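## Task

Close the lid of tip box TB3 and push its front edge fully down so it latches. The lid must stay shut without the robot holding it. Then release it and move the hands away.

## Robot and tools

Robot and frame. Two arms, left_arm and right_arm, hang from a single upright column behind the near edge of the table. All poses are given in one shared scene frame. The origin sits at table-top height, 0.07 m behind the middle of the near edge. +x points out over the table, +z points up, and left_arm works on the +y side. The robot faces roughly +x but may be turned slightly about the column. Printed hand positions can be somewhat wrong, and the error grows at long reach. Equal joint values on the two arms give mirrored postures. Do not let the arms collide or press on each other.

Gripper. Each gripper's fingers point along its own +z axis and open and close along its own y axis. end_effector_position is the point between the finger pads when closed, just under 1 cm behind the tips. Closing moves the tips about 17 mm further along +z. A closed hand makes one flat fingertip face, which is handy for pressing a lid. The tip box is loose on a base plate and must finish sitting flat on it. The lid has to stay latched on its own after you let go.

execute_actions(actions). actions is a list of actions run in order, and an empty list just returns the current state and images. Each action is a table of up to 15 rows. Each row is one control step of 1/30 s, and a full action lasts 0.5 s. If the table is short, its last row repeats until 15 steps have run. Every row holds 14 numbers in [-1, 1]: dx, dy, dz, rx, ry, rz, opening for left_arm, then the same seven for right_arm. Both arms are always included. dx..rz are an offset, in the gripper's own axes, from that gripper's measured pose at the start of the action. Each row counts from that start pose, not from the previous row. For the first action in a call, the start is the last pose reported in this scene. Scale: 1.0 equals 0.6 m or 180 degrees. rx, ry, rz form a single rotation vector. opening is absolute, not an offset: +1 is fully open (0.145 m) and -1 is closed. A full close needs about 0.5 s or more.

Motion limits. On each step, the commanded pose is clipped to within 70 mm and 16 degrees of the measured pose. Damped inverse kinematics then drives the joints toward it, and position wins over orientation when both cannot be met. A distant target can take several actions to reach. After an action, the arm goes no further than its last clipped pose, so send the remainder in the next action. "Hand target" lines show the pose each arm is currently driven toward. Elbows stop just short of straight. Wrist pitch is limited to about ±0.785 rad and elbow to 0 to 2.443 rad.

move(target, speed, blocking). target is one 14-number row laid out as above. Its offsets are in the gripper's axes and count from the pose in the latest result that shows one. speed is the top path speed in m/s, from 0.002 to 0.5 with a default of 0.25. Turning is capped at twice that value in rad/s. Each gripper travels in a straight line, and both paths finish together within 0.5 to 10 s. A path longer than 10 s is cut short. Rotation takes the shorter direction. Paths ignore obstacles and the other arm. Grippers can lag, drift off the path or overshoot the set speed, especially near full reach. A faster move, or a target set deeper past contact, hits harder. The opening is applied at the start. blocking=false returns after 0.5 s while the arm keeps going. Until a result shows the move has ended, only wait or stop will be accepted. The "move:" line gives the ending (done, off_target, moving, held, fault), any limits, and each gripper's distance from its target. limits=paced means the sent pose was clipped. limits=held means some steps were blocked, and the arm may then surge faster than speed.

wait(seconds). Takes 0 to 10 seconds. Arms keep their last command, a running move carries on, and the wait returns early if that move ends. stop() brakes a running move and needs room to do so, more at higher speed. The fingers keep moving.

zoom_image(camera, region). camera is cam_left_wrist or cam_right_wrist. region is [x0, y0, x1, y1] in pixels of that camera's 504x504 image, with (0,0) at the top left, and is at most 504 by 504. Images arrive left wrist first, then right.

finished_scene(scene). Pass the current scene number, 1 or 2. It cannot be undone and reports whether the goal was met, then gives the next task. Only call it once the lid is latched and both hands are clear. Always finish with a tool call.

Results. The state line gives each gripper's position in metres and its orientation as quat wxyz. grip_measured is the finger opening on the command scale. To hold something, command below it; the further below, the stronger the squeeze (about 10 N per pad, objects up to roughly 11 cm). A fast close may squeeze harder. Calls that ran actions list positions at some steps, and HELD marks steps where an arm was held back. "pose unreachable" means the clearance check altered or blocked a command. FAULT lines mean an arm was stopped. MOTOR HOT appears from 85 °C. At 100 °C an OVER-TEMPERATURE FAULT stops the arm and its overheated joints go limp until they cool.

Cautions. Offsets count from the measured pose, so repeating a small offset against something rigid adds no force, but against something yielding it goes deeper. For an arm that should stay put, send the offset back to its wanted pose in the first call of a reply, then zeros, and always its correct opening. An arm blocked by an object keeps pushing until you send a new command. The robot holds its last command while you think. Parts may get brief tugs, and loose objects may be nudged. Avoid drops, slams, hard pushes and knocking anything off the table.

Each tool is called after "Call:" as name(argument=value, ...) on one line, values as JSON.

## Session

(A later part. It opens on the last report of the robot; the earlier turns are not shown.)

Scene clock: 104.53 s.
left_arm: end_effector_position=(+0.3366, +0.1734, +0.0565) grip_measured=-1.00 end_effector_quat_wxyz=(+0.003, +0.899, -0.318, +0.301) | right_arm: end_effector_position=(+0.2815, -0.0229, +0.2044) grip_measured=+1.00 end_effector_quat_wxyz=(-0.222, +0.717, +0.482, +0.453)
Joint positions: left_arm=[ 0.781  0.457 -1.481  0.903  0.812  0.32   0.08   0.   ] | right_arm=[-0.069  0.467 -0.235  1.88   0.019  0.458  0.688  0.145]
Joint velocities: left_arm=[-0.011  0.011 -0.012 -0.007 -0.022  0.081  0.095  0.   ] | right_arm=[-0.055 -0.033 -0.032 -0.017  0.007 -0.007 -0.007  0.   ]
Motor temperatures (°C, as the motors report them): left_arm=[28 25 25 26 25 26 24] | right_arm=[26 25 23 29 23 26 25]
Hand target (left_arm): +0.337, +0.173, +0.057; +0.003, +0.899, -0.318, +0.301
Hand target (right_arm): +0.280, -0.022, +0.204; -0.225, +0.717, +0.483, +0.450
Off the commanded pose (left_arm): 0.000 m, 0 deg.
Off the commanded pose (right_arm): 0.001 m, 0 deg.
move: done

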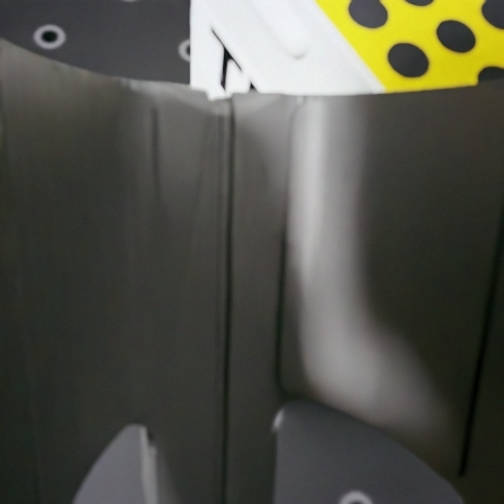

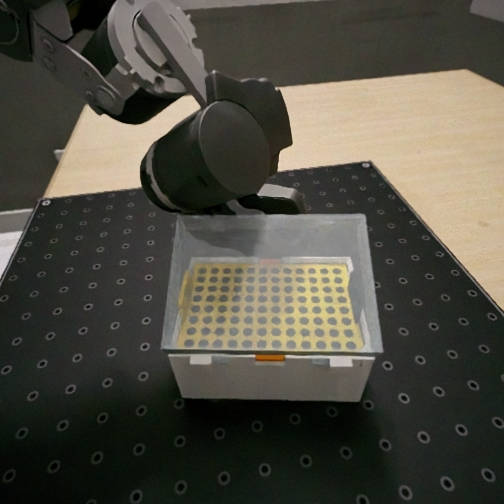

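Call:
move(target=[0.055,-0.045,-0.115,0,0,0,-1, 0,0,-0.1,0,0,0,1], speed=0.1)

Call:
move(target=[0.035,0.055,0.006,0,0,0,-1, 0,0,0,0,0,0,1], speed=0.1)

Scene clock: 110.63 s.
left_arm: end_effector_position=(+0.3369, +0.1902, +0.1358) grip_measured=-1.00 end_effector_quat_wxyz=(+0.005, +0.899, -0.317, +0.302) | right_arm: end_effector_position=(+0.2558, -0.0681, +0.2334) grip_measured=+1.00 end_effector_quat_wxyz=(-0.221, +0.719, +0.480, +0.453)
Joint positions: left_arm=[ 0.914  0.704 -1.437  1.304  0.895  0.553  0.061  0.   ] | right_arm=[-0.283  0.626 -0.01   2.075  0.165  0.46   0.739  0.145]
Joint velocities: left_arm=[-0.033  0.011 -0.002 -0.007  0.095  0.051 -0.007 -0.   ] | right_arm=[ 0.033  0.099  0.007  0.002 -0.081  0.051  0.022 -0.   ]
Motor temperatures (°C, as the motors report them): left_arm=[28 25 25 26 25 26 24] | right_arm=[26 25 23 29 23 26 25]
Hand target (left_arm): +0.337, +0.190, +0.135; +0.004, +0.900, -0.316, +0.300
Hand target (right_arm): +0.255, -0.067, +0.234; -0.223, +0.717, +0.481, +0.453
Off the commanded pose (left_arm): 0.002 m, 0 deg.
Off the commanded pose (right_arm): 0.001 m, 0 deg.
move: done

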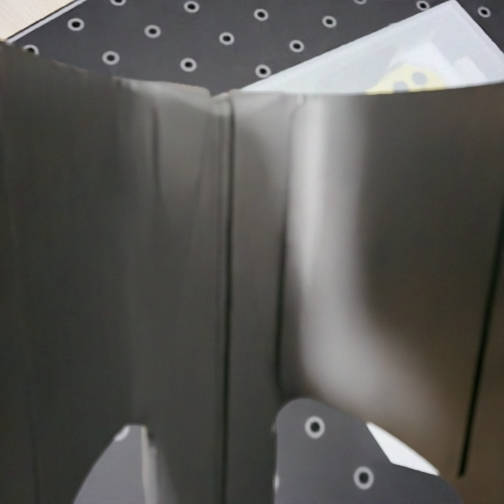

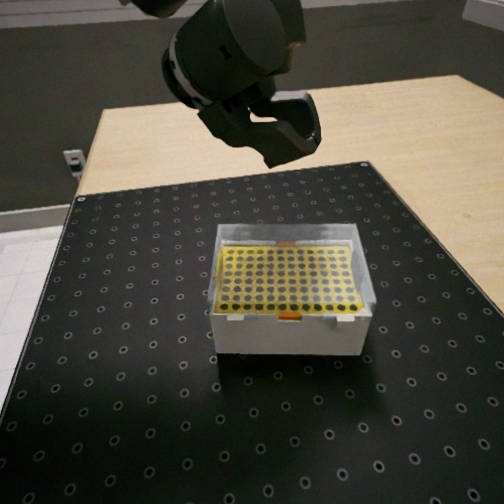

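Scene clock: 111.43 s.
left_arm: end_effector_position=(+0.3320, +0.1497, +0.1383) grip_measured=-1.00 end_effector_quat_wxyz=(+0.007, +0.898, -0.320, +0.301) | right_arm: end_effector_position=(+0.2558, -0.0681, +0.2334) grip_measured=+1.00 end_effector_quat_wxyz=(-0.221, +0.719, +0.480, +0.453)
Joint positions: left_arm=[ 0.885  0.63  -1.416  1.385  0.941  0.639 -0.079  0.   ] | right_arm=[-0.283  0.626 -0.01   2.075  0.165  0.46   0.739  0.145]
Joint velocities: left_arm=[-0.011 -0.011 -0.007  0.002  0.051  0.007 -0.007  0.   ] | right_arm=[ 0.077 -0.055  0.017  0.002 -0.022 -0.007 -0.037 -0.   ]
Motor temperatures (°C, as the motors report them): left_arm=[28 25 25 26 25 26 24] | right_arm=[26 25 23 29 23 26 25]
Hand target (left_arm): +0.333, +0.151, +0.138; +0.005, +0.899, -0.317, +0.301
Hand target (right_arm): +0.256, -0.068, +0.233; -0.221, +0.719, +0.480, +0.453
Off the commanded pose (left_arm): 0.002 m, 0 deg.
Off the commanded pose (right_arm): 0.000 m, 0 deg.
move: done

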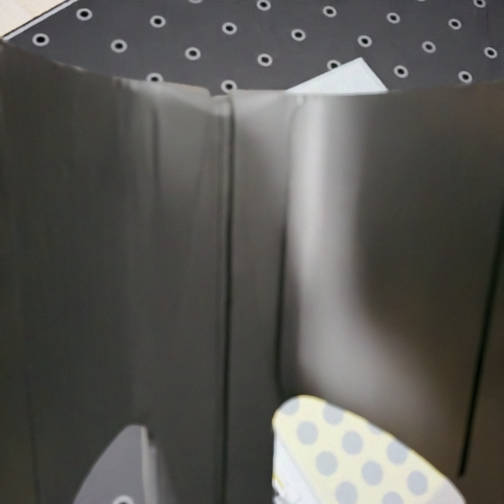

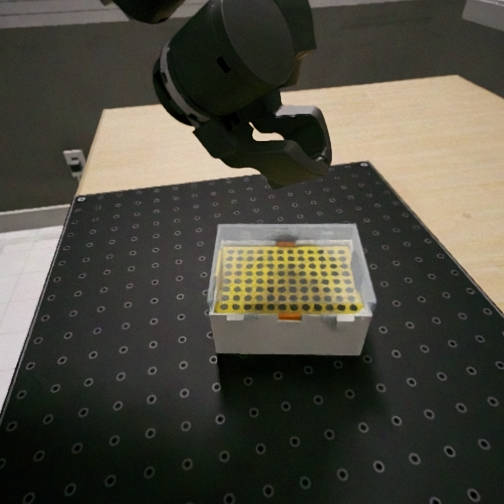

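Call:
move(target=[-0.025,0.009,0.039,0,-0.05,0,-1, 0,0,0,0,0,0,1], speed=0.06)

Scene clock: 115.60 s.
left_arm: end_effector_position=(+0.3324, +0.1487, +0.1105) grip_measured=-1.00 end_effector_quat_wxyz=(-0.018, +0.919, -0.318, +0.233) | right_arm: end_effector_position=(+0.2558, -0.0681, +0.2334) grip_measured=+1.00 end_effector_quat_wxyz=(-0.221, +0.719, +0.480, +0.453)
Joint positions: left_arm=[ 0.891  0.503 -1.441  1.223  0.939  0.75  -0.074  0.   ] | right_arm=[-0.283  0.626 -0.01   2.075  0.165  0.46   0.739  0.145]
Joint velocities: left_arm=[-0.055 -0.033 -0.002 -0.012 -0.022  0.037 -0.007 -0.   ] | right_arm=[-0.011  0.055 -0.002 -0.012  0.051 -0.066 -0.037  0.   ]
Motor temperatures (°C, as the motors report them): left_arm=[28 25 25 26 25 26 24] | right_arm=[26 25 23 29 23 26 25]
Hand target (left_arm): +0.332, +0.149, +0.110; -0.019, +0.919, -0.320, +0.230
Hand target (right_arm): +0.256, -0.068, +0.233; -0.221, +0.719, +0.480, +0.453
Off the commanded pose (left_arm): 0.001 m, 0 deg.
Off the commanded pose (right_arm): 0.000 m, 0 deg.
move: done

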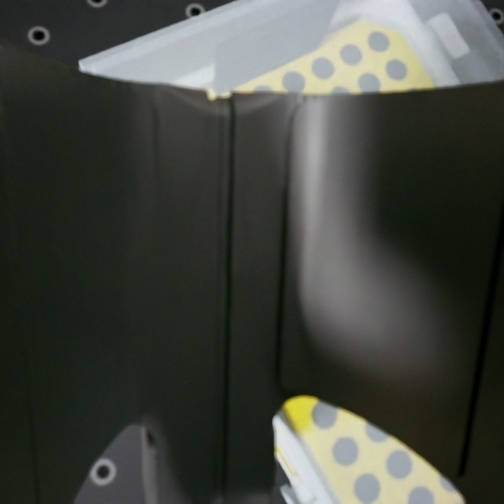

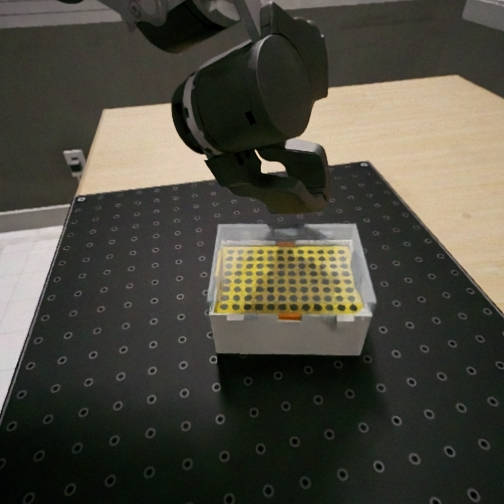

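Call:
move(target=[0.01,0.018,0,0,0,0,-1, 0,0,0,0,0,0,1], speed=0.05)

Call:
move(target=[-0.032,0.019,0.037,0,0,0,-1, 0,0,0,0,0,0,1], speed=0.02)

Scene clock: 123.83 s.
left_arm: end_effector_position=(+0.3310, +0.1358, +0.1117) grip_measured=-1.00 end_effector_quat_wxyz=(-0.016, +0.918, -0.319, +0.234) | right_arm: end_effector_position=(+0.2558, -0.0681, +0.2334) grip_measured=+1.00 end_effector_quat_wxyz=(-0.221, +0.719, +0.480, +0.453)
Joint positions: left_arm=[ 0.884  0.478 -1.437  1.241  0.962  0.769 -0.119  0.   ] | right_arm=[-0.283  0.626 -0.01   2.075  0.165  0.46   0.739  0.145]
Joint velocities: left_arm=[-0.011  0.055 -0.007 -0.012  0.007 -0.007  0.022  0.   ] | right_arm=[-0.011 -0.033 -0.002 -0.007  0.037 -0.081 -0.037  0.   ]
Motor temperatures (°C, as the motors report them): left_arm=[28 25 25 26 25 26 24] | right_arm=[26 25 23 29 23 26 25]
Hand target (left_arm): +0.330, +0.136, +0.111; -0.018, +0.919, -0.318, +0.233
Hand target (right_arm): +0.256, -0.068, +0.233; -0.221, +0.719, +0.480, +0.453
Off the commanded pose (left_arm): 0.001 m, 0 deg.
Off the commanded pose (right_arm): 0.000 m, 0 deg.
joint sent to its limit (left arm) — the command would take joint 6 (wrist pitch) past its upper limit, so that joint was sent only as far as its limit.
move: done

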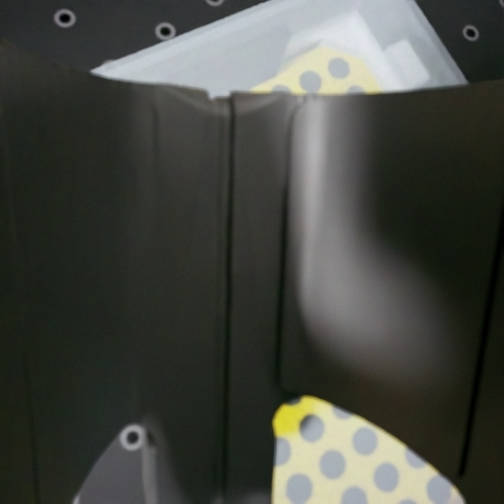

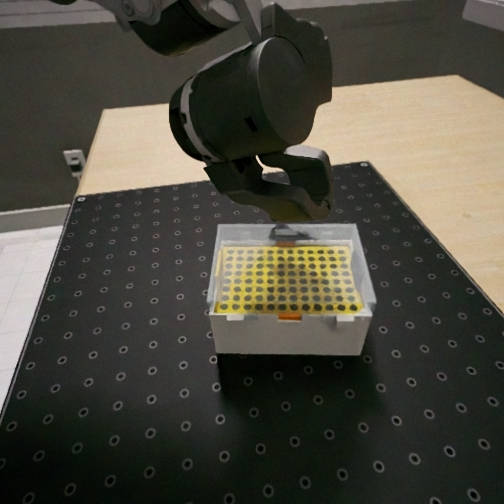

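Scene clock: 125.63 s.
left_arm: end_effector_position=(+0.3369, +0.1340, +0.1008) grip_measured=-1.00 end_effector_quat_wxyz=(-0.024, +0.909, -0.319, +0.266) | right_arm: end_effector_position=(+0.2558, -0.0681, +0.2334) grip_measured=+1.00 end_effector_quat_wxyz=(-0.221, +0.719, +0.480, +0.453)
Joint positions: left_arm=[ 0.84   0.453 -1.429  1.188  0.896  0.673 -0.123  0.   ] | right_arm=[-0.283  0.626 -0.01   2.075  0.165  0.46   0.739  0.145]
Joint velocities: left_arm=[ 0.011  0.033  0.007 -0.007 -0.037 -0.081  0.022  0.   ] | right_arm=[-0.077 -0.033 -0.017  0.027 -0.007 -0.051  0.007  0.   ]
Motor temperatures (°C, as the motors report them): left_arm=[28 25 25 26 25 26 24] | right_arm=[26 25 23 29 23 26 25]
Hand target (left_arm): +0.320, +0.136, +0.083; -0.017, +0.918, -0.320, +0.235
Hand target (right_arm): +0.256, -0.068, +0.233; -0.221, +0.719, +0.480, +0.453
Off the commanded pose (left_arm): 0.025 m, 4 deg.
Off the commanded pose (right_arm): 0.000 m, 0 deg.
move: off_target (left_arm)

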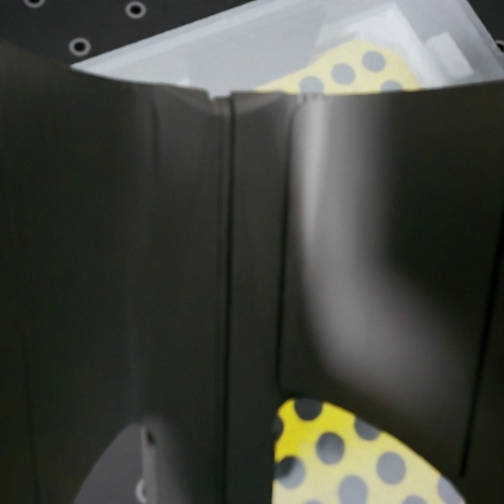

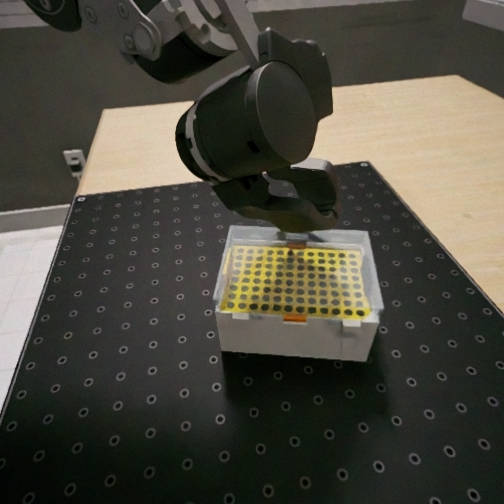

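Call:
move(target=[-0.004,-0.002,-0.025,0,-0.02,0,-1, 0,0,0,0,0,0,1], speed=0.05)

Call:
move(target=[-0.05,0.026,0.034,0,0,0,-1, 0,0,0,0,0,0,1], speed=0.02)

Scene clock: 132.40 s.
left_arm: end_effector_position=(+0.3297, +0.1382, +0.1135) grip_measured=-1.00 end_effector_quat_wxyz=(-0.031, +0.917, -0.317, +0.239) | right_arm: end_effector_position=(+0.2558, -0.0681, +0.2334) grip_measured=+1.00 end_effector_quat_wxyz=(-0.221, +0.719, +0.480, +0.453)
Joint positions: left_arm=[ 0.89   0.489 -1.457  1.271  0.993  0.769 -0.181  0.   ] | right_arm=[-0.283  0.626 -0.01   2.075  0.165  0.46   0.739  0.145]
Joint velocities: left_arm=[-0.011  0.055 -0.002 -0.002  0.007 -0.022 -0.022  0.   ] | right_arm=[ 0.077  0.055 -0.007  0.022  0.022 -0.007  0.007  0.   ]
Motor temperatures (°C, as the motors report them): left_arm=[28 25 25 26 25 26 24] | right_arm=[26 25 23 29 23 26 25]
Hand target (left_arm): +0.329, +0.138, +0.113; -0.034, +0.917, -0.318, +0.237
Hand target (right_arm): +0.256, -0.068, +0.233; -0.221, +0.719, +0.480, +0.453
Off the commanded pose (left_arm): 0.001 m, 0 deg.
Off the commanded pose (right_arm): 0.000 m, 0 deg.
joint sent to its limit (left arm) — the command would take joint 6 (wrist pitch) past its upper limit, so that joint was sent only as far as its limit.
move: done

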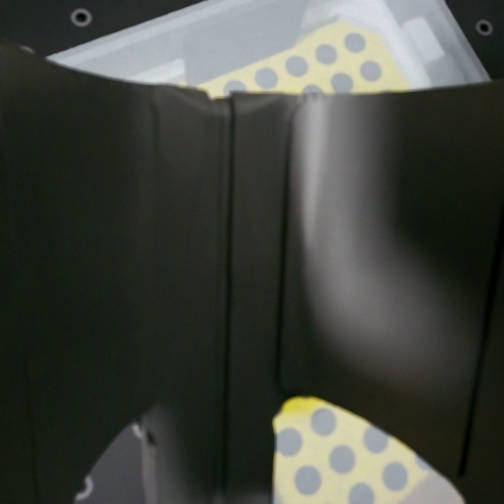

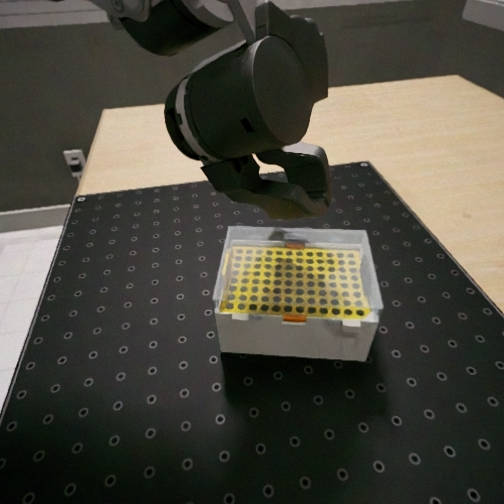

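Scene clock: 134.60 s.
left_arm: end_effector_position=(+0.3273, +0.1377, +0.1006) grip_measured=-1.00 end_effector_quat_wxyz=(-0.038, +0.907, -0.317, +0.275) | right_arm: end_effector_position=(+0.2558, -0.0681, +0.2334) grip_measured=+1.00 end_effector_quat_wxyz=(-0.221, +0.719, +0.480, +0.453)
Joint positions: left_arm=[ 0.815  0.495 -1.442  1.264  0.912  0.661 -0.204  0.   ] | right_arm=[-0.283  0.626 -0.01   2.075  0.165  0.46   0.739  0.145]
Joint velocities: left_arm=[-0.011 -0.077  0.002  0.002  0.007  0.037 -0.066  0.   ] | right_arm=[-0.011 -0.121 -0.002 -0.007 -0.022 -0.051  0.022 -0.   ]
Motor temperatures (°C, as the motors report them): left_arm=[28 25 25 26 25 26 24] | right_arm=[26 25 23 29 23 26 25]
Hand target (left_arm): +0.309, +0.142, +0.081; -0.032, +0.917, -0.318, +0.239
Hand target (right_arm): +0.256, -0.068, +0.233; -0.221, +0.719, +0.480, +0.453
Off the commanded pose (left_arm): 0.028 m, 4 deg.
Off the commanded pose (right_arm): 0.000 m, 0 deg.
move: off_target (left_arm)

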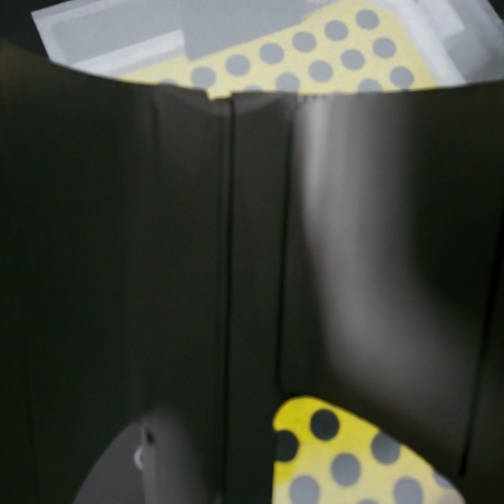

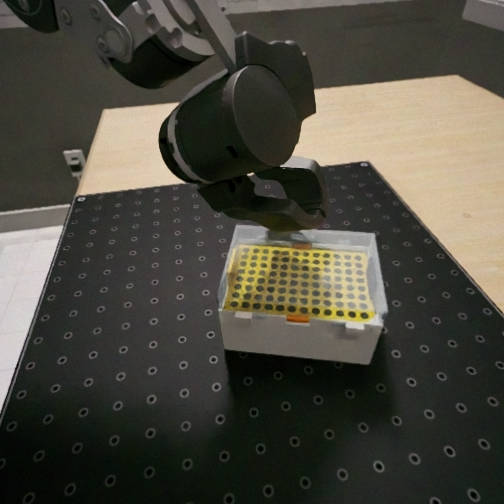

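Call:
move(target=[0.02,-0.01,-0.04,0,0,0,-1, 0,0,0,0,0,0,1], speed=0.08)

Call:
move(target=[-0.1,-0.12,-0.03,0,0.06,0,1, 0,0,0,0,0,0,1], speed=0.12)

Scene clock: 144.47 s.
left_arm: end_effector_position=(+0.3251, +0.1371, +0.1265) grip_measured=-1.00 end_effector_quat_wxyz=(-0.035, +0.907, -0.319, +0.274) | right_arm: end_effector_position=(+0.2558, -0.0681, +0.2334) grip_measured=+1.00 end_effector_quat_wxyz=(-0.221, +0.719, +0.480, +0.453)
Joint positions: left_arm=[ 0.843  0.549 -1.403  1.39   0.952  0.754 -0.232  0.   ] | right_arm=[-0.283  0.626 -0.01   2.075  0.165  0.46   0.739  0.145]
Joint velocities: left_arm=[-0.011  0.033  0.012 -0.012 -0.051 -0.051 -0.037  0.   ] | right_arm=[ 0.077  0.077  0.002 -0.022 -0.095  0.022 -0.007  0.   ]
Motor temperatures (°C, as the motors report them): left_arm=[27 25 25 26 25 26 24] | right_arm=[26 25 23 29 23 26 25]
Hand target (left_arm): +0.326, +0.138, +0.128; -0.038, +0.907, -0.317, +0.275
Hand target (right_arm): +0.256, -0.068, +0.233; -0.221, +0.719, +0.480, +0.453
Off the commanded pose (left_arm): 0.002 m, 0 deg.
Off the commanded pose (right_arm): 0.000 m, 0 deg.
move: done

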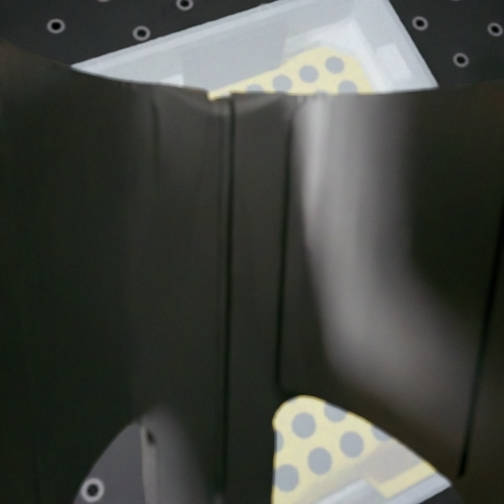

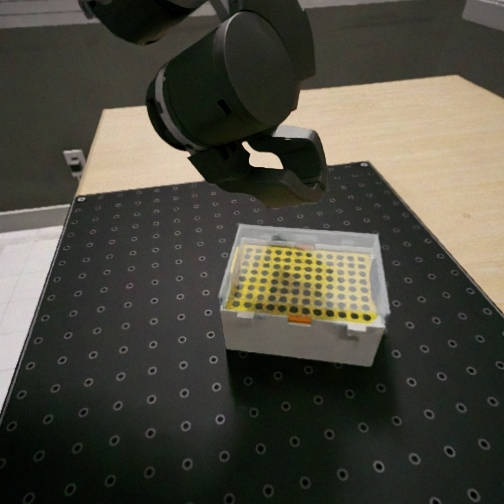

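Scene clock: 145.67 s.
left_arm: end_effector_position=(+0.3199, +0.2342, +0.1324) grip_measured=+1.00 end_effector_quat_wxyz=(-0.008, +0.877, -0.318, +0.361) | right_arm: end_effector_position=(+0.2558, -0.0681, +0.2334) grip_measured=+1.00 end_effector_quat_wxyz=(-0.221, +0.719, +0.480, +0.453)
Joint positions: left_arm=[ 0.829  0.87  -1.436  1.333  0.826  0.295  0.08   0.145] | right_arm=[-0.283  0.626 -0.01   2.075  0.165  0.46   0.739  0.145]
Joint velocities: left_arm=[-0.033 -0.033 -0.007 -0.002  0.007  0.022  0.007  0.   ] | right_arm=[ 0.033 -0.011 -0.007  0.012  0.007 -0.007 -0.037  0.   ]
Motor temperatures (°C, as the motors report them): left_arm=[27 25 25 26 25 26 24] | right_arm=[26 25 23 29 23 26 25]
Hand target (left_arm): +0.318, +0.233, +0.131; -0.005, +0.877, -0.320, +0.359
Hand target (right_arm): +0.256, -0.068, +0.233; -0.221, +0.719, +0.480, +0.453
Off the commanded pose (left_arm): 0.004 m, 1 deg.
Off the commanded pose (right_arm): 0.000 m, 0 deg.
move: off_target (left_arm)

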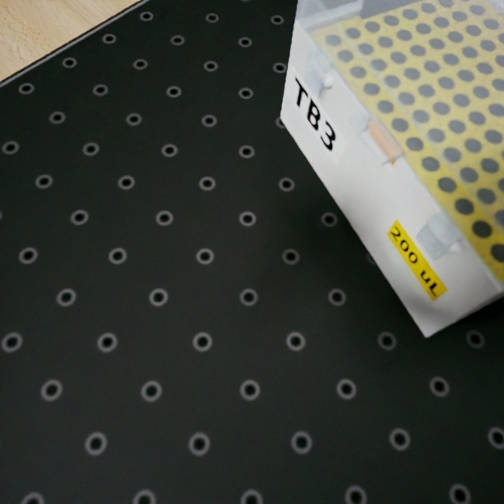

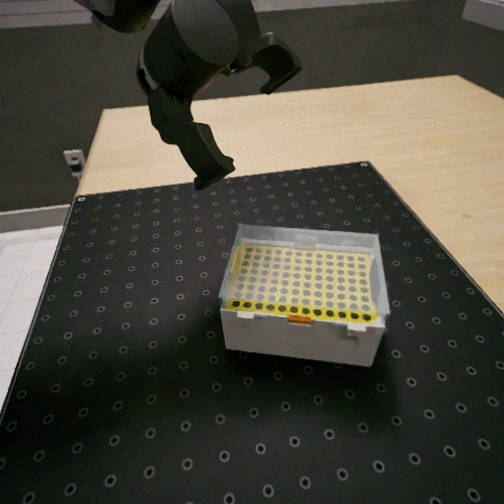

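Call:
zoom_image(camera="cam_left_wrist", region=[280,40,504,300])

Call:
zoom_image(camera="cam_right_wrist", region=[210,210,400,370])

Region (280, 40, 504, 300) of cam_left_wrist's 504x504 image, scaled by 1.938, with more detail than that image has; it fills the left 434 columns of this view, and the rest is white.

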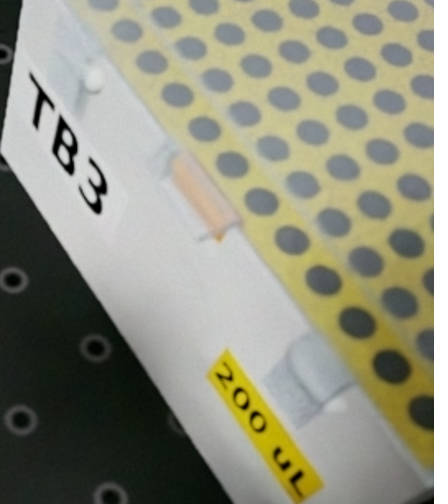

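Region (210, 210, 400, 370) of cam_right_wrist's 504x504 image, scaled by 2.653, with more detail than that image has; it fills the top 424 rows of this view, and the rest is white.

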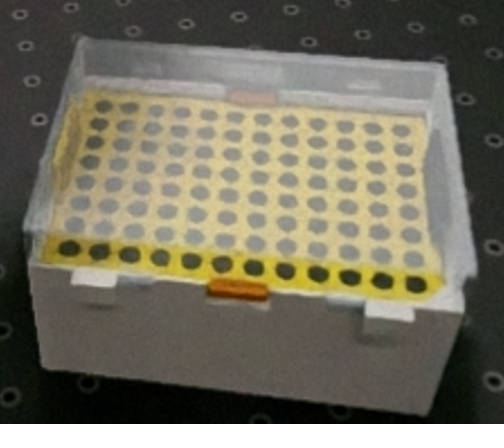

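Call:
move(target=[0.098,0.134,0.038,0,-0.09,0,-1, 0,0,0,0,0,0,1], speed=0.12)

Call:
move(target=[-0.018,0.007,0.033,0,0,0,-1, 0,0,0,0,0,0,1], speed=0.04)

Scene clock: 156.30 s.
left_arm: end_effector_position=(+0.3223, +0.1307, +0.1343) grip_measured=-1.00 end_effector_quat_wxyz=(-0.046, +0.917, -0.309, +0.246) | right_arm: end_effector_position=(+0.2558, -0.0681, +0.2334) grip_measured=+1.00 end_effector_quat_wxyz=(-0.221, +0.719, +0.480, +0.453)
Joint positions: left_arm=[ 0.985  0.526 -1.575  1.416  1.22   0.77  -0.394  0.   ] | right_arm=[-0.283  0.626 -0.01   2.075  0.165  0.46   0.739  0.145]
Joint velocities: left_arm=[ 0.033  0.011 -0.017 -0.002 -0.081 -0.037 -0.022 -0.   ] | right_arm=[-0.011  0.011 -0.002  0.012  0.007  0.037 -0.11  -0.   ]
Motor temperatures (°C, as the motors report them): left_arm=[27 25 25 26 25 26 24] | right_arm=[26 25 23 29 23 26 25]
Hand target (left_arm): +0.321, +0.132, +0.133; -0.050, +0.918, -0.309, +0.244
Hand target (right_arm): +0.256, -0.068, +0.233; -0.221, +0.719, +0.480, +0.453
Off the commanded pose (left_arm): 0.002 m, 2 deg.
Off the commanded pose (right_arm): 0.000 m, 0 deg.
joint sent to its limit (left arm) — the command would take joint 3 (upper arm roll) past its lower limit and joint 6 (wrist pitch) past its upper limit, so those joints were sent only as far as their limits.
move: done

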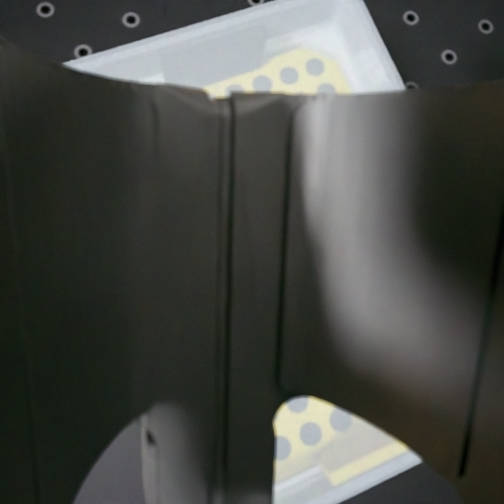

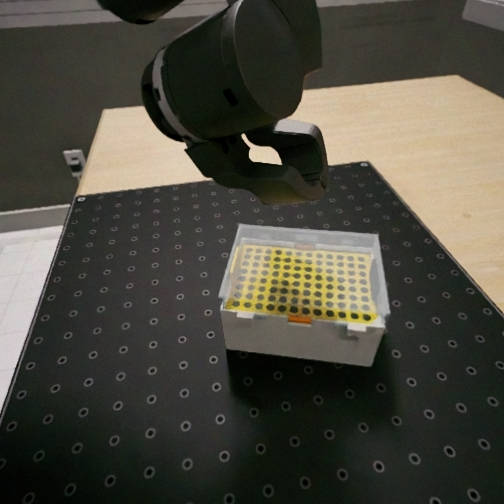

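Scene clock: 157.10 s.
left_arm: end_effector_position=(+0.3231, +0.1334, +0.1130) grip_measured=-1.00 end_effector_quat_wxyz=(-0.049, +0.917, -0.308, +0.247) | right_arm: end_effector_position=(+0.2558, -0.0681, +0.2334) grip_measured=+1.00 end_effector_quat_wxyz=(-0.221, +0.719, +0.480, +0.453)
Joint positions: left_arm=[ 0.933  0.494 -1.575  1.327  1.144  0.716 -0.348  0.   ] | right_arm=[-0.283  0.626 -0.01   2.075  0.165  0.46   0.739  0.145]
Joint velocities: left_arm=[-0.033  0.033  0.007 -0.002 -0.095  0.022 -0.022 -0.   ] | right_arm=[-0.011 -0.077  0.007 -0.007  0.051 -0.081 -0.051  0.   ]
Motor temperatures (°C, as the motors report them): left_arm=[27 25 25 26 25 26 24] | right_arm=[26 25 23 29 23 26 25]
Hand target (left_arm): +0.322, +0.132, +0.111; -0.047, +0.917, -0.310, +0.246
Hand target (right_arm): +0.256, -0.068, +0.233; -0.221, +0.719, +0.480, +0.453
Off the commanded pose (left_arm): 0.002 m, 0 deg.
Off the commanded pose (right_arm): 0.000 m, 0 deg.
move: done

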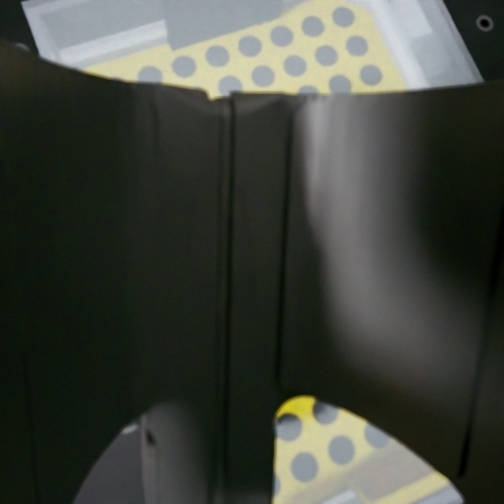

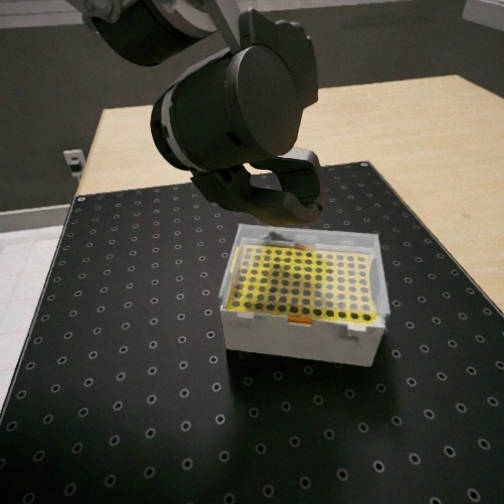

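Call:
move(target=[-0.05,0.026,0.068,0,-0.04,0,-1, 0,0,0,0,0,0,1], speed=0.02)

Scene clock: 163.77 s.
left_arm: end_effector_position=(+0.3466, +0.1340, +0.0986) grip_measured=-1.00 end_effector_quat_wxyz=(-0.103, +0.911, -0.306, +0.256) | right_arm: end_effector_position=(+0.2558, -0.0681, +0.2334) grip_measured=+1.00 end_effector_quat_wxyz=(-0.221, +0.719, +0.480, +0.453)
Joint positions: left_arm=[ 0.858  0.359 -1.473  1.131  0.958  0.742 -0.334  0.   ] | right_arm=[-0.283  0.626 -0.01   2.075  0.165  0.46   0.739  0.145]
Joint velocities: left_arm=[-0.055 -0.033  0.061  0.007 -0.007 -0.022  0.051  0.   ] | right_arm=[ 0.011 -0.011 -0.002 -0.007  0.007 -0.007  0.022  0.   ]
Motor temperatures (°C, as the motors report them): left_arm=[27 25 25 26 25 26 24] | right_arm=[26 25 23 29 23 26 25]
Hand target (left_arm): +0.311, +0.136, +0.064; -0.070, +0.930, -0.305, +0.191
Hand target (right_arm): +0.256, -0.068, +0.233; -0.221, +0.719, +0.480, +0.453
Off the commanded pose (left_arm): 0.050 m, 9 deg.
Off the commanded pose (right_arm): 0.000 m, 0 deg.
move: off_target (left_arm)

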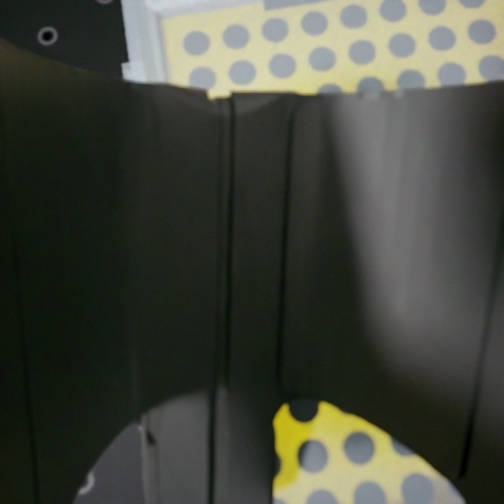

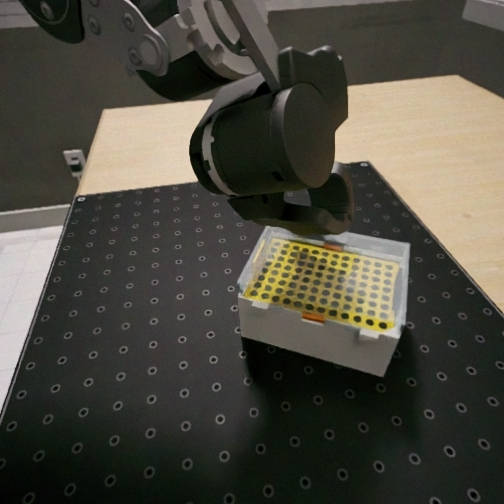

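Box slid and turned; lift and inspect.

Call:
move(target=[0.02,-0.01,-0.045,0,0,0,-1, 0,0,0,0,0,0,1], speed=0.08)

Call:
move(target=[-0.1,-0.12,-0.05,0,0.06,0,1, 0,0,0,0,0,0,1], speed=0.12)

Call:
zoom_image(camera="cam_left_wrist", region=[204,0,504,300])

Scene clock: 167.73 s.
left_arm: end_effector_position=(+0.3452, +0.1301, +0.1295) grip_measured=-1.00 end_effector_quat_wxyz=(-0.099, +0.912, -0.303, +0.259) | right_arm: end_effector_position=(+0.2558, -0.0681, +0.2334) grip_measured=+1.00 end_effector_quat_wxyz=(-0.221, +0.719, +0.480, +0.453)
Joint positions: left_arm=[ 0.98   0.419 -1.575  1.285  1.177  0.77  -0.46   0.   ] | right_arm=[-0.283  0.626 -0.01   2.075  0.165  0.46   0.739  0.145]
Joint velocities: left_arm=[-0.121  0.033 -0.012  0.007 -0.022 -0.051  0.022 -0.   ] | right_arm=[ 0.033  0.033  0.007 -0.002 -0.066 -0.022  0.066 -0.   ]
Motor temperatures (°C, as the motors report them): left_arm=[27 25 25 26 26 26 24] | right_arm=[26 25 23 29 23 26 25]
Hand target (left_arm): +0.344, +0.131, +0.129; -0.102, +0.912, -0.303, +0.258
Hand target (right_arm): +0.256, -0.068, +0.233; -0.221, +0.719, +0.480, +0.453
Off the commanded pose (left_arm): 0.002 m, 1 deg.
Off the commanded pose (right_arm): 0.000 m, 0 deg.
joint sent to its limit (left arm) — the command would take joint 3 (upper arm roll) past its lower limit and joint 6 (wrist pitch) past its upper limit, so those joints were sent only as far as their limits.
move: done

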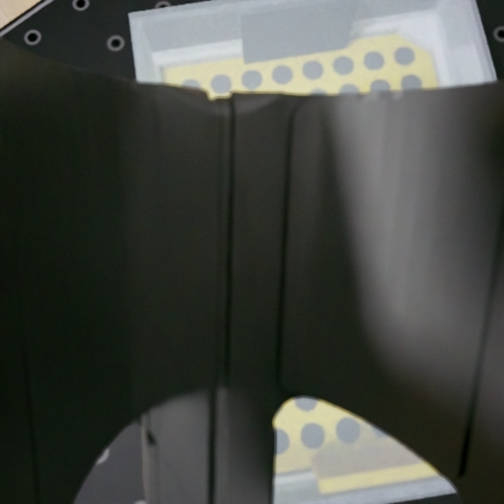

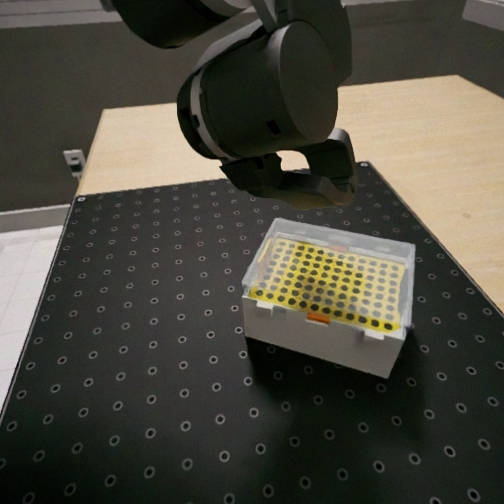

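Scene clock: 168.97 s.
left_arm: end_effector_position=(+0.3274, +0.2243, +0.1562) grip_measured=+1.00 end_effector_quat_wxyz=(-0.072, +0.883, -0.309, +0.347) | right_arm: end_effector_position=(+0.2558, -0.0681, +0.2334) grip_measured=+1.00 end_effector_quat_wxyz=(-0.221, +0.719, +0.480, +0.453)
Joint positions: left_arm=[ 0.977  0.862 -1.575  1.479  0.951  0.46  -0.159  0.145] | right_arm=[-0.283  0.626 -0.01   2.075  0.165  0.46   0.739  0.145]
Joint velocities: left_arm=[-0.033  0.055  0.002 -0.002 -0.022 -0.051  0.022  0.   ] | right_arm=[ 0.099  0.033 -0.002  0.002  0.066  0.037 -0.066 -0.   ]
Motor temperatures (°C, as the motors report them): left_arm=[27 25 25 26 26 26 24] | right_arm=[26 25 23 29 23 26 25]
Hand target (left_arm): +0.325, +0.224, +0.154; -0.069, +0.883, -0.311, +0.344
Hand target (right_arm): +0.256, -0.068, +0.233; -0.221, +0.719, +0.480, +0.453
Off the commanded pose (left_arm): 0.004 m, 0 deg.
Off the commanded pose (right_arm): 0.000 m, 0 deg.
joint sent to its limit (left arm) — the command would take joint 3 (upper arm roll) past its lower limit, so that joint was sent only as far as its limit.
move: off_target (left_arm)

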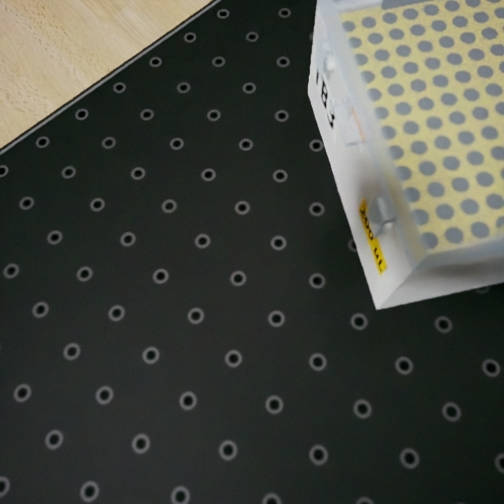

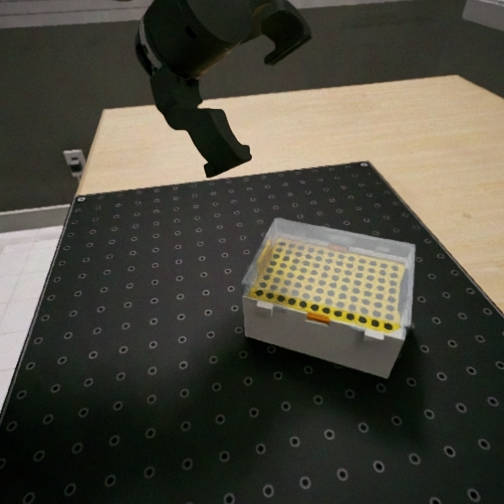

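Region (204, 0, 504, 300) of cam_left_wrist's 504x504 image, scaled by 1.680, with more detail than that image has.

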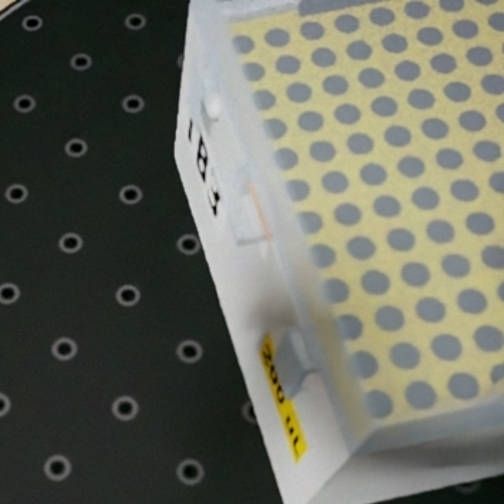

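Call:
move(target=[-0.055,-0.055,0.083,-0.06,0.035,0.075,1, 0,0,0,0,0,0,1], speed=0.12)

Call:
zoom_image(camera="cam_left_wrist", region=[204,0,504,300])

Scene clock: 175.97 s.
left_arm: end_effector_position=(+0.3601, +0.2671, +0.1149) grip_measured=+1.00 end_effector_quat_wxyz=(-0.016, +0.822, -0.443, +0.358) | right_arm: end_effector_position=(+0.2558, -0.0681, +0.2334) grip_measured=+1.00 end_effector_quat_wxyz=(-0.221, +0.719, +0.480, +0.453)
Joint positions: left_arm=[ 0.964  0.665 -1.575  0.787  0.642 -0.051  0.419  0.145] | right_arm=[-0.283  0.626 -0.01   2.075  0.165  0.46   0.739  0.145]
Joint velocities: left_arm=[ 0.011  0.011 -0.002 -0.002  0.037 -0.007 -0.051  0.   ] | right_arm=[-0.077  0.011 -0.017  0.017  0.051 -0.037  0.022 -0.   ]
Motor temperatures (°C, as the motors report them): left_arm=[27 25 25 26 25 26 24] | right_arm=[25 25 23 29 23 26 25]
Hand target (left_arm): +0.358, +0.265, +0.112; -0.012, +0.821, -0.447, +0.354
Hand target (right_arm): +0.256, -0.068, +0.233; -0.221, +0.719, +0.480, +0.453
Off the commanded pose (left_arm): 0.004 m, 1 deg.
Off the commanded pose (right_arm): 0.000 m, 0 deg.
move: off_target (left_arm)

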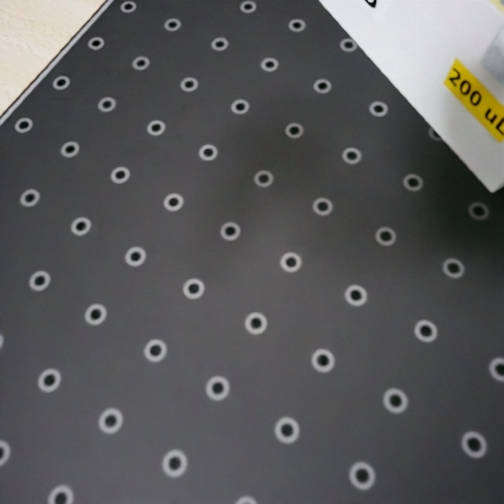

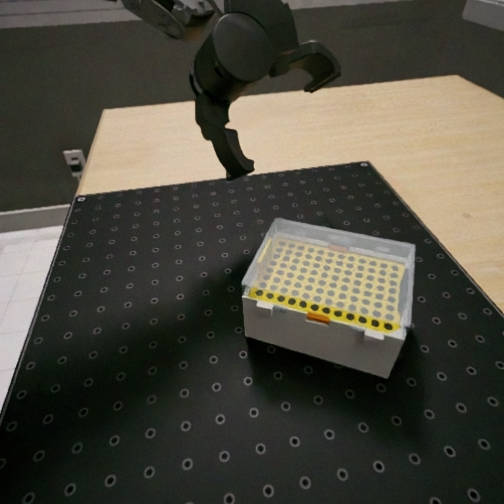

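Region (204, 0, 504, 300) of cam_left_wrist's 504x504 image, scaled by 1.680, with more detail than that image has.

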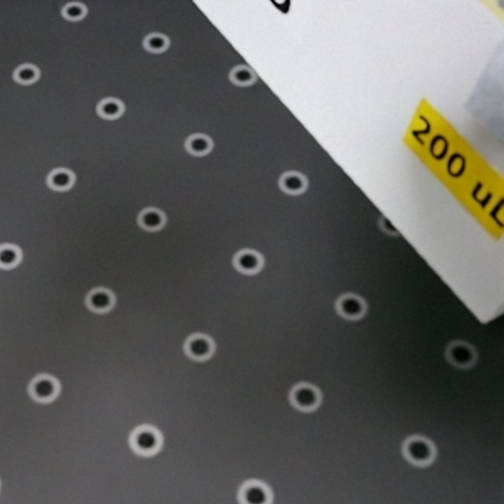

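Call:
move(target=[0,0,0,0.1,0.08,0,1, 0,0,0,0,0,0,1], speed=0.15)

Scene clock: 179.37 s.
left_arm: end_effector_position=(+0.3583, +0.2674, +0.1142) grip_measured=+1.00 end_effector_quat_wxyz=(-0.087, +0.760, -0.382, +0.519) | right_arm: end_effector_position=(+0.2558, -0.0681, +0.2334) grip_measured=+1.00 end_effector_quat_wxyz=(-0.221, +0.719, +0.480, +0.453)
Joint positions: left_arm=[ 0.77   0.681 -1.514  0.799  0.605 -0.384  0.002  0.145] | right_arm=[-0.283  0.626 -0.01   2.075  0.165  0.46   0.739  0.145]
Joint velocities: left_arm=[ 0.033 -0.011  0.012 -0.007 -0.037  0.007  0.022 -0.   ] | right_arm=[-0.121 -0.055 -0.002 -0.007 -0.022 -0.007 -0.022 -0.   ]
Motor temperatures (°C, as the motors report them): left_arm=[28 25 25 26 25 26 24] | right_arm=[25 25 23 29 23 26 25]
Hand target (left_arm): +0.359, +0.267, +0.115; -0.088, +0.759, -0.381, +0.522
Hand target (right_arm): +0.256, -0.068, +0.233; -0.221, +0.719, +0.480, +0.453
Off the commanded pose (left_arm): 0.002 m, 1 deg.
Off the commanded pose (right_arm): 0.000 m, 0 deg.
move: done

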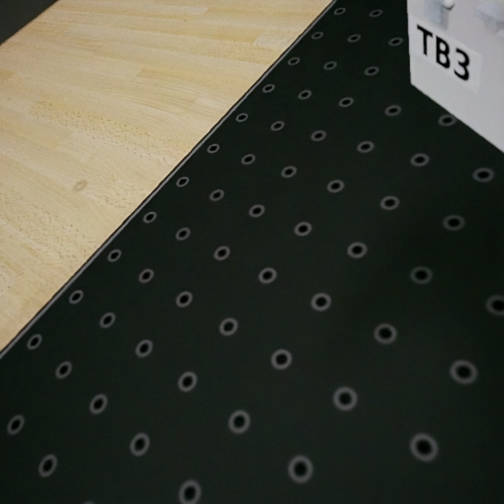

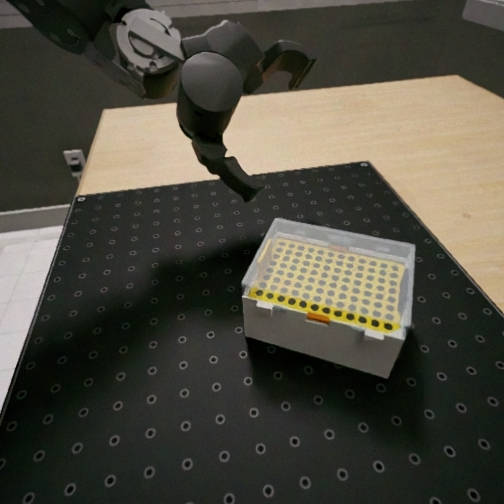

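Call:
move(target=[0,0,-0.06,-0.12,0.09,0.077,1, 0,0,0,0,0,0,1], speed=0.15)

Call:
zoom_image(camera="cam_left_wrist", region=[204,0,504,300])

Scene clock: 187.20 s.
left_arm: end_effector_position=(+0.3299, +0.2763, +0.1332) grip_measured=+1.00 end_effector_quat_wxyz=(+0.032, +0.655, -0.554, +0.513) | right_arm: end_effector_position=(+0.2558, -0.0681, +0.2334) grip_measured=+1.00 end_effector_quat_wxyz=(-0.221, +0.719, +0.480, +0.453)
Joint positions: left_arm=[ 0.68   0.629 -0.833  0.514  0.152 -0.796  0.731  0.145] | right_arm=[-0.283  0.626 -0.01   2.075  0.165  0.46   0.739  0.145]
Joint velocities: left_arm=[-0.099 -0.033  0.232  0.002 -0.198 -0.081  0.081 -0.   ] | right_arm=[-0.033 -0.011 -0.007 -0.007  0.022 -0.066 -0.037  0.   ]
Motor temperatures (°C, as the motors report them): left_arm=[28 25 25 26 25 26 24] | right_arm=[25 25 23 29 23 26 25]
Hand target (left_arm): +0.327, +0.275, +0.130; +0.037, +0.655, -0.560, +0.506
Hand target (right_arm): +0.256, -0.068, +0.233; -0.221, +0.719, +0.480, +0.453
Off the commanded pose (left_arm): 0.004 m, 4 deg.
Off the commanded pose (right_arm): 0.000 m, 0 deg.
joint sent to its limit (left arm) — the command would take joint 6 (wrist pitch) past its lower limit, so that joint was sent only as far as its limit.
move: off_target (left_arm)

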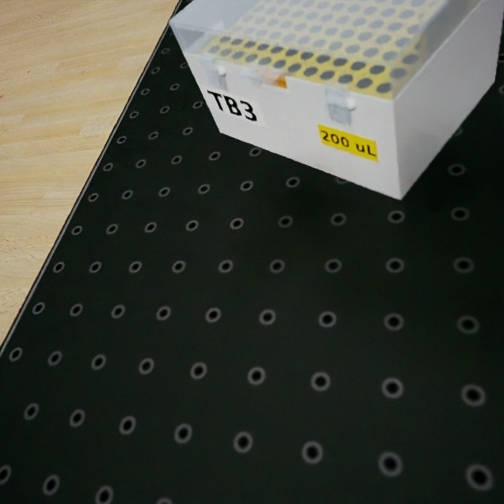

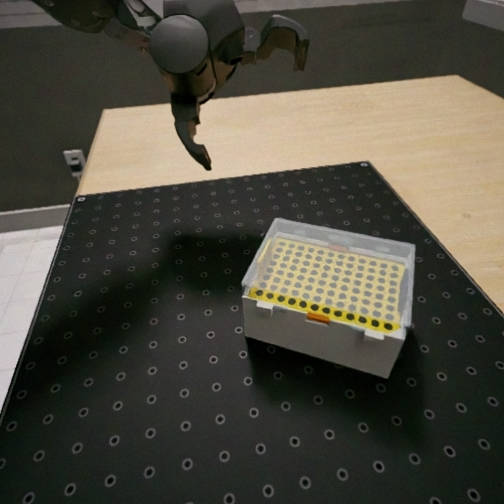

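Region (204, 0, 504, 300) of cam_left_wrist's 504x504 image, scaled by 1.680, with more detail than that image has.

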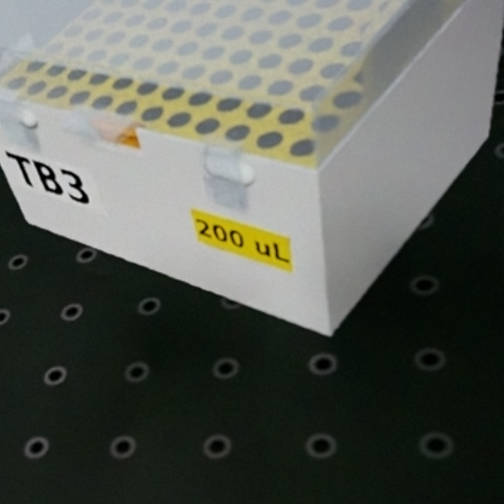

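Call:
zoom_image(camera="cam_left_wrist", region=[190,40,410,140])

Region (190, 40, 410, 140) of cam_left_wrist's 504x504 image, scaled by 2.291, with more detail than that image has; it fills the top 229 rows of this view, and the rest is white.

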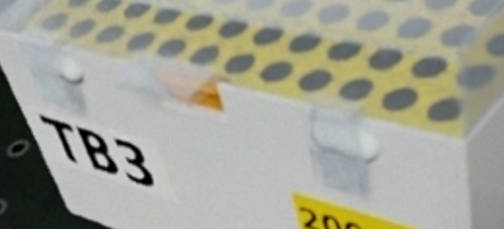

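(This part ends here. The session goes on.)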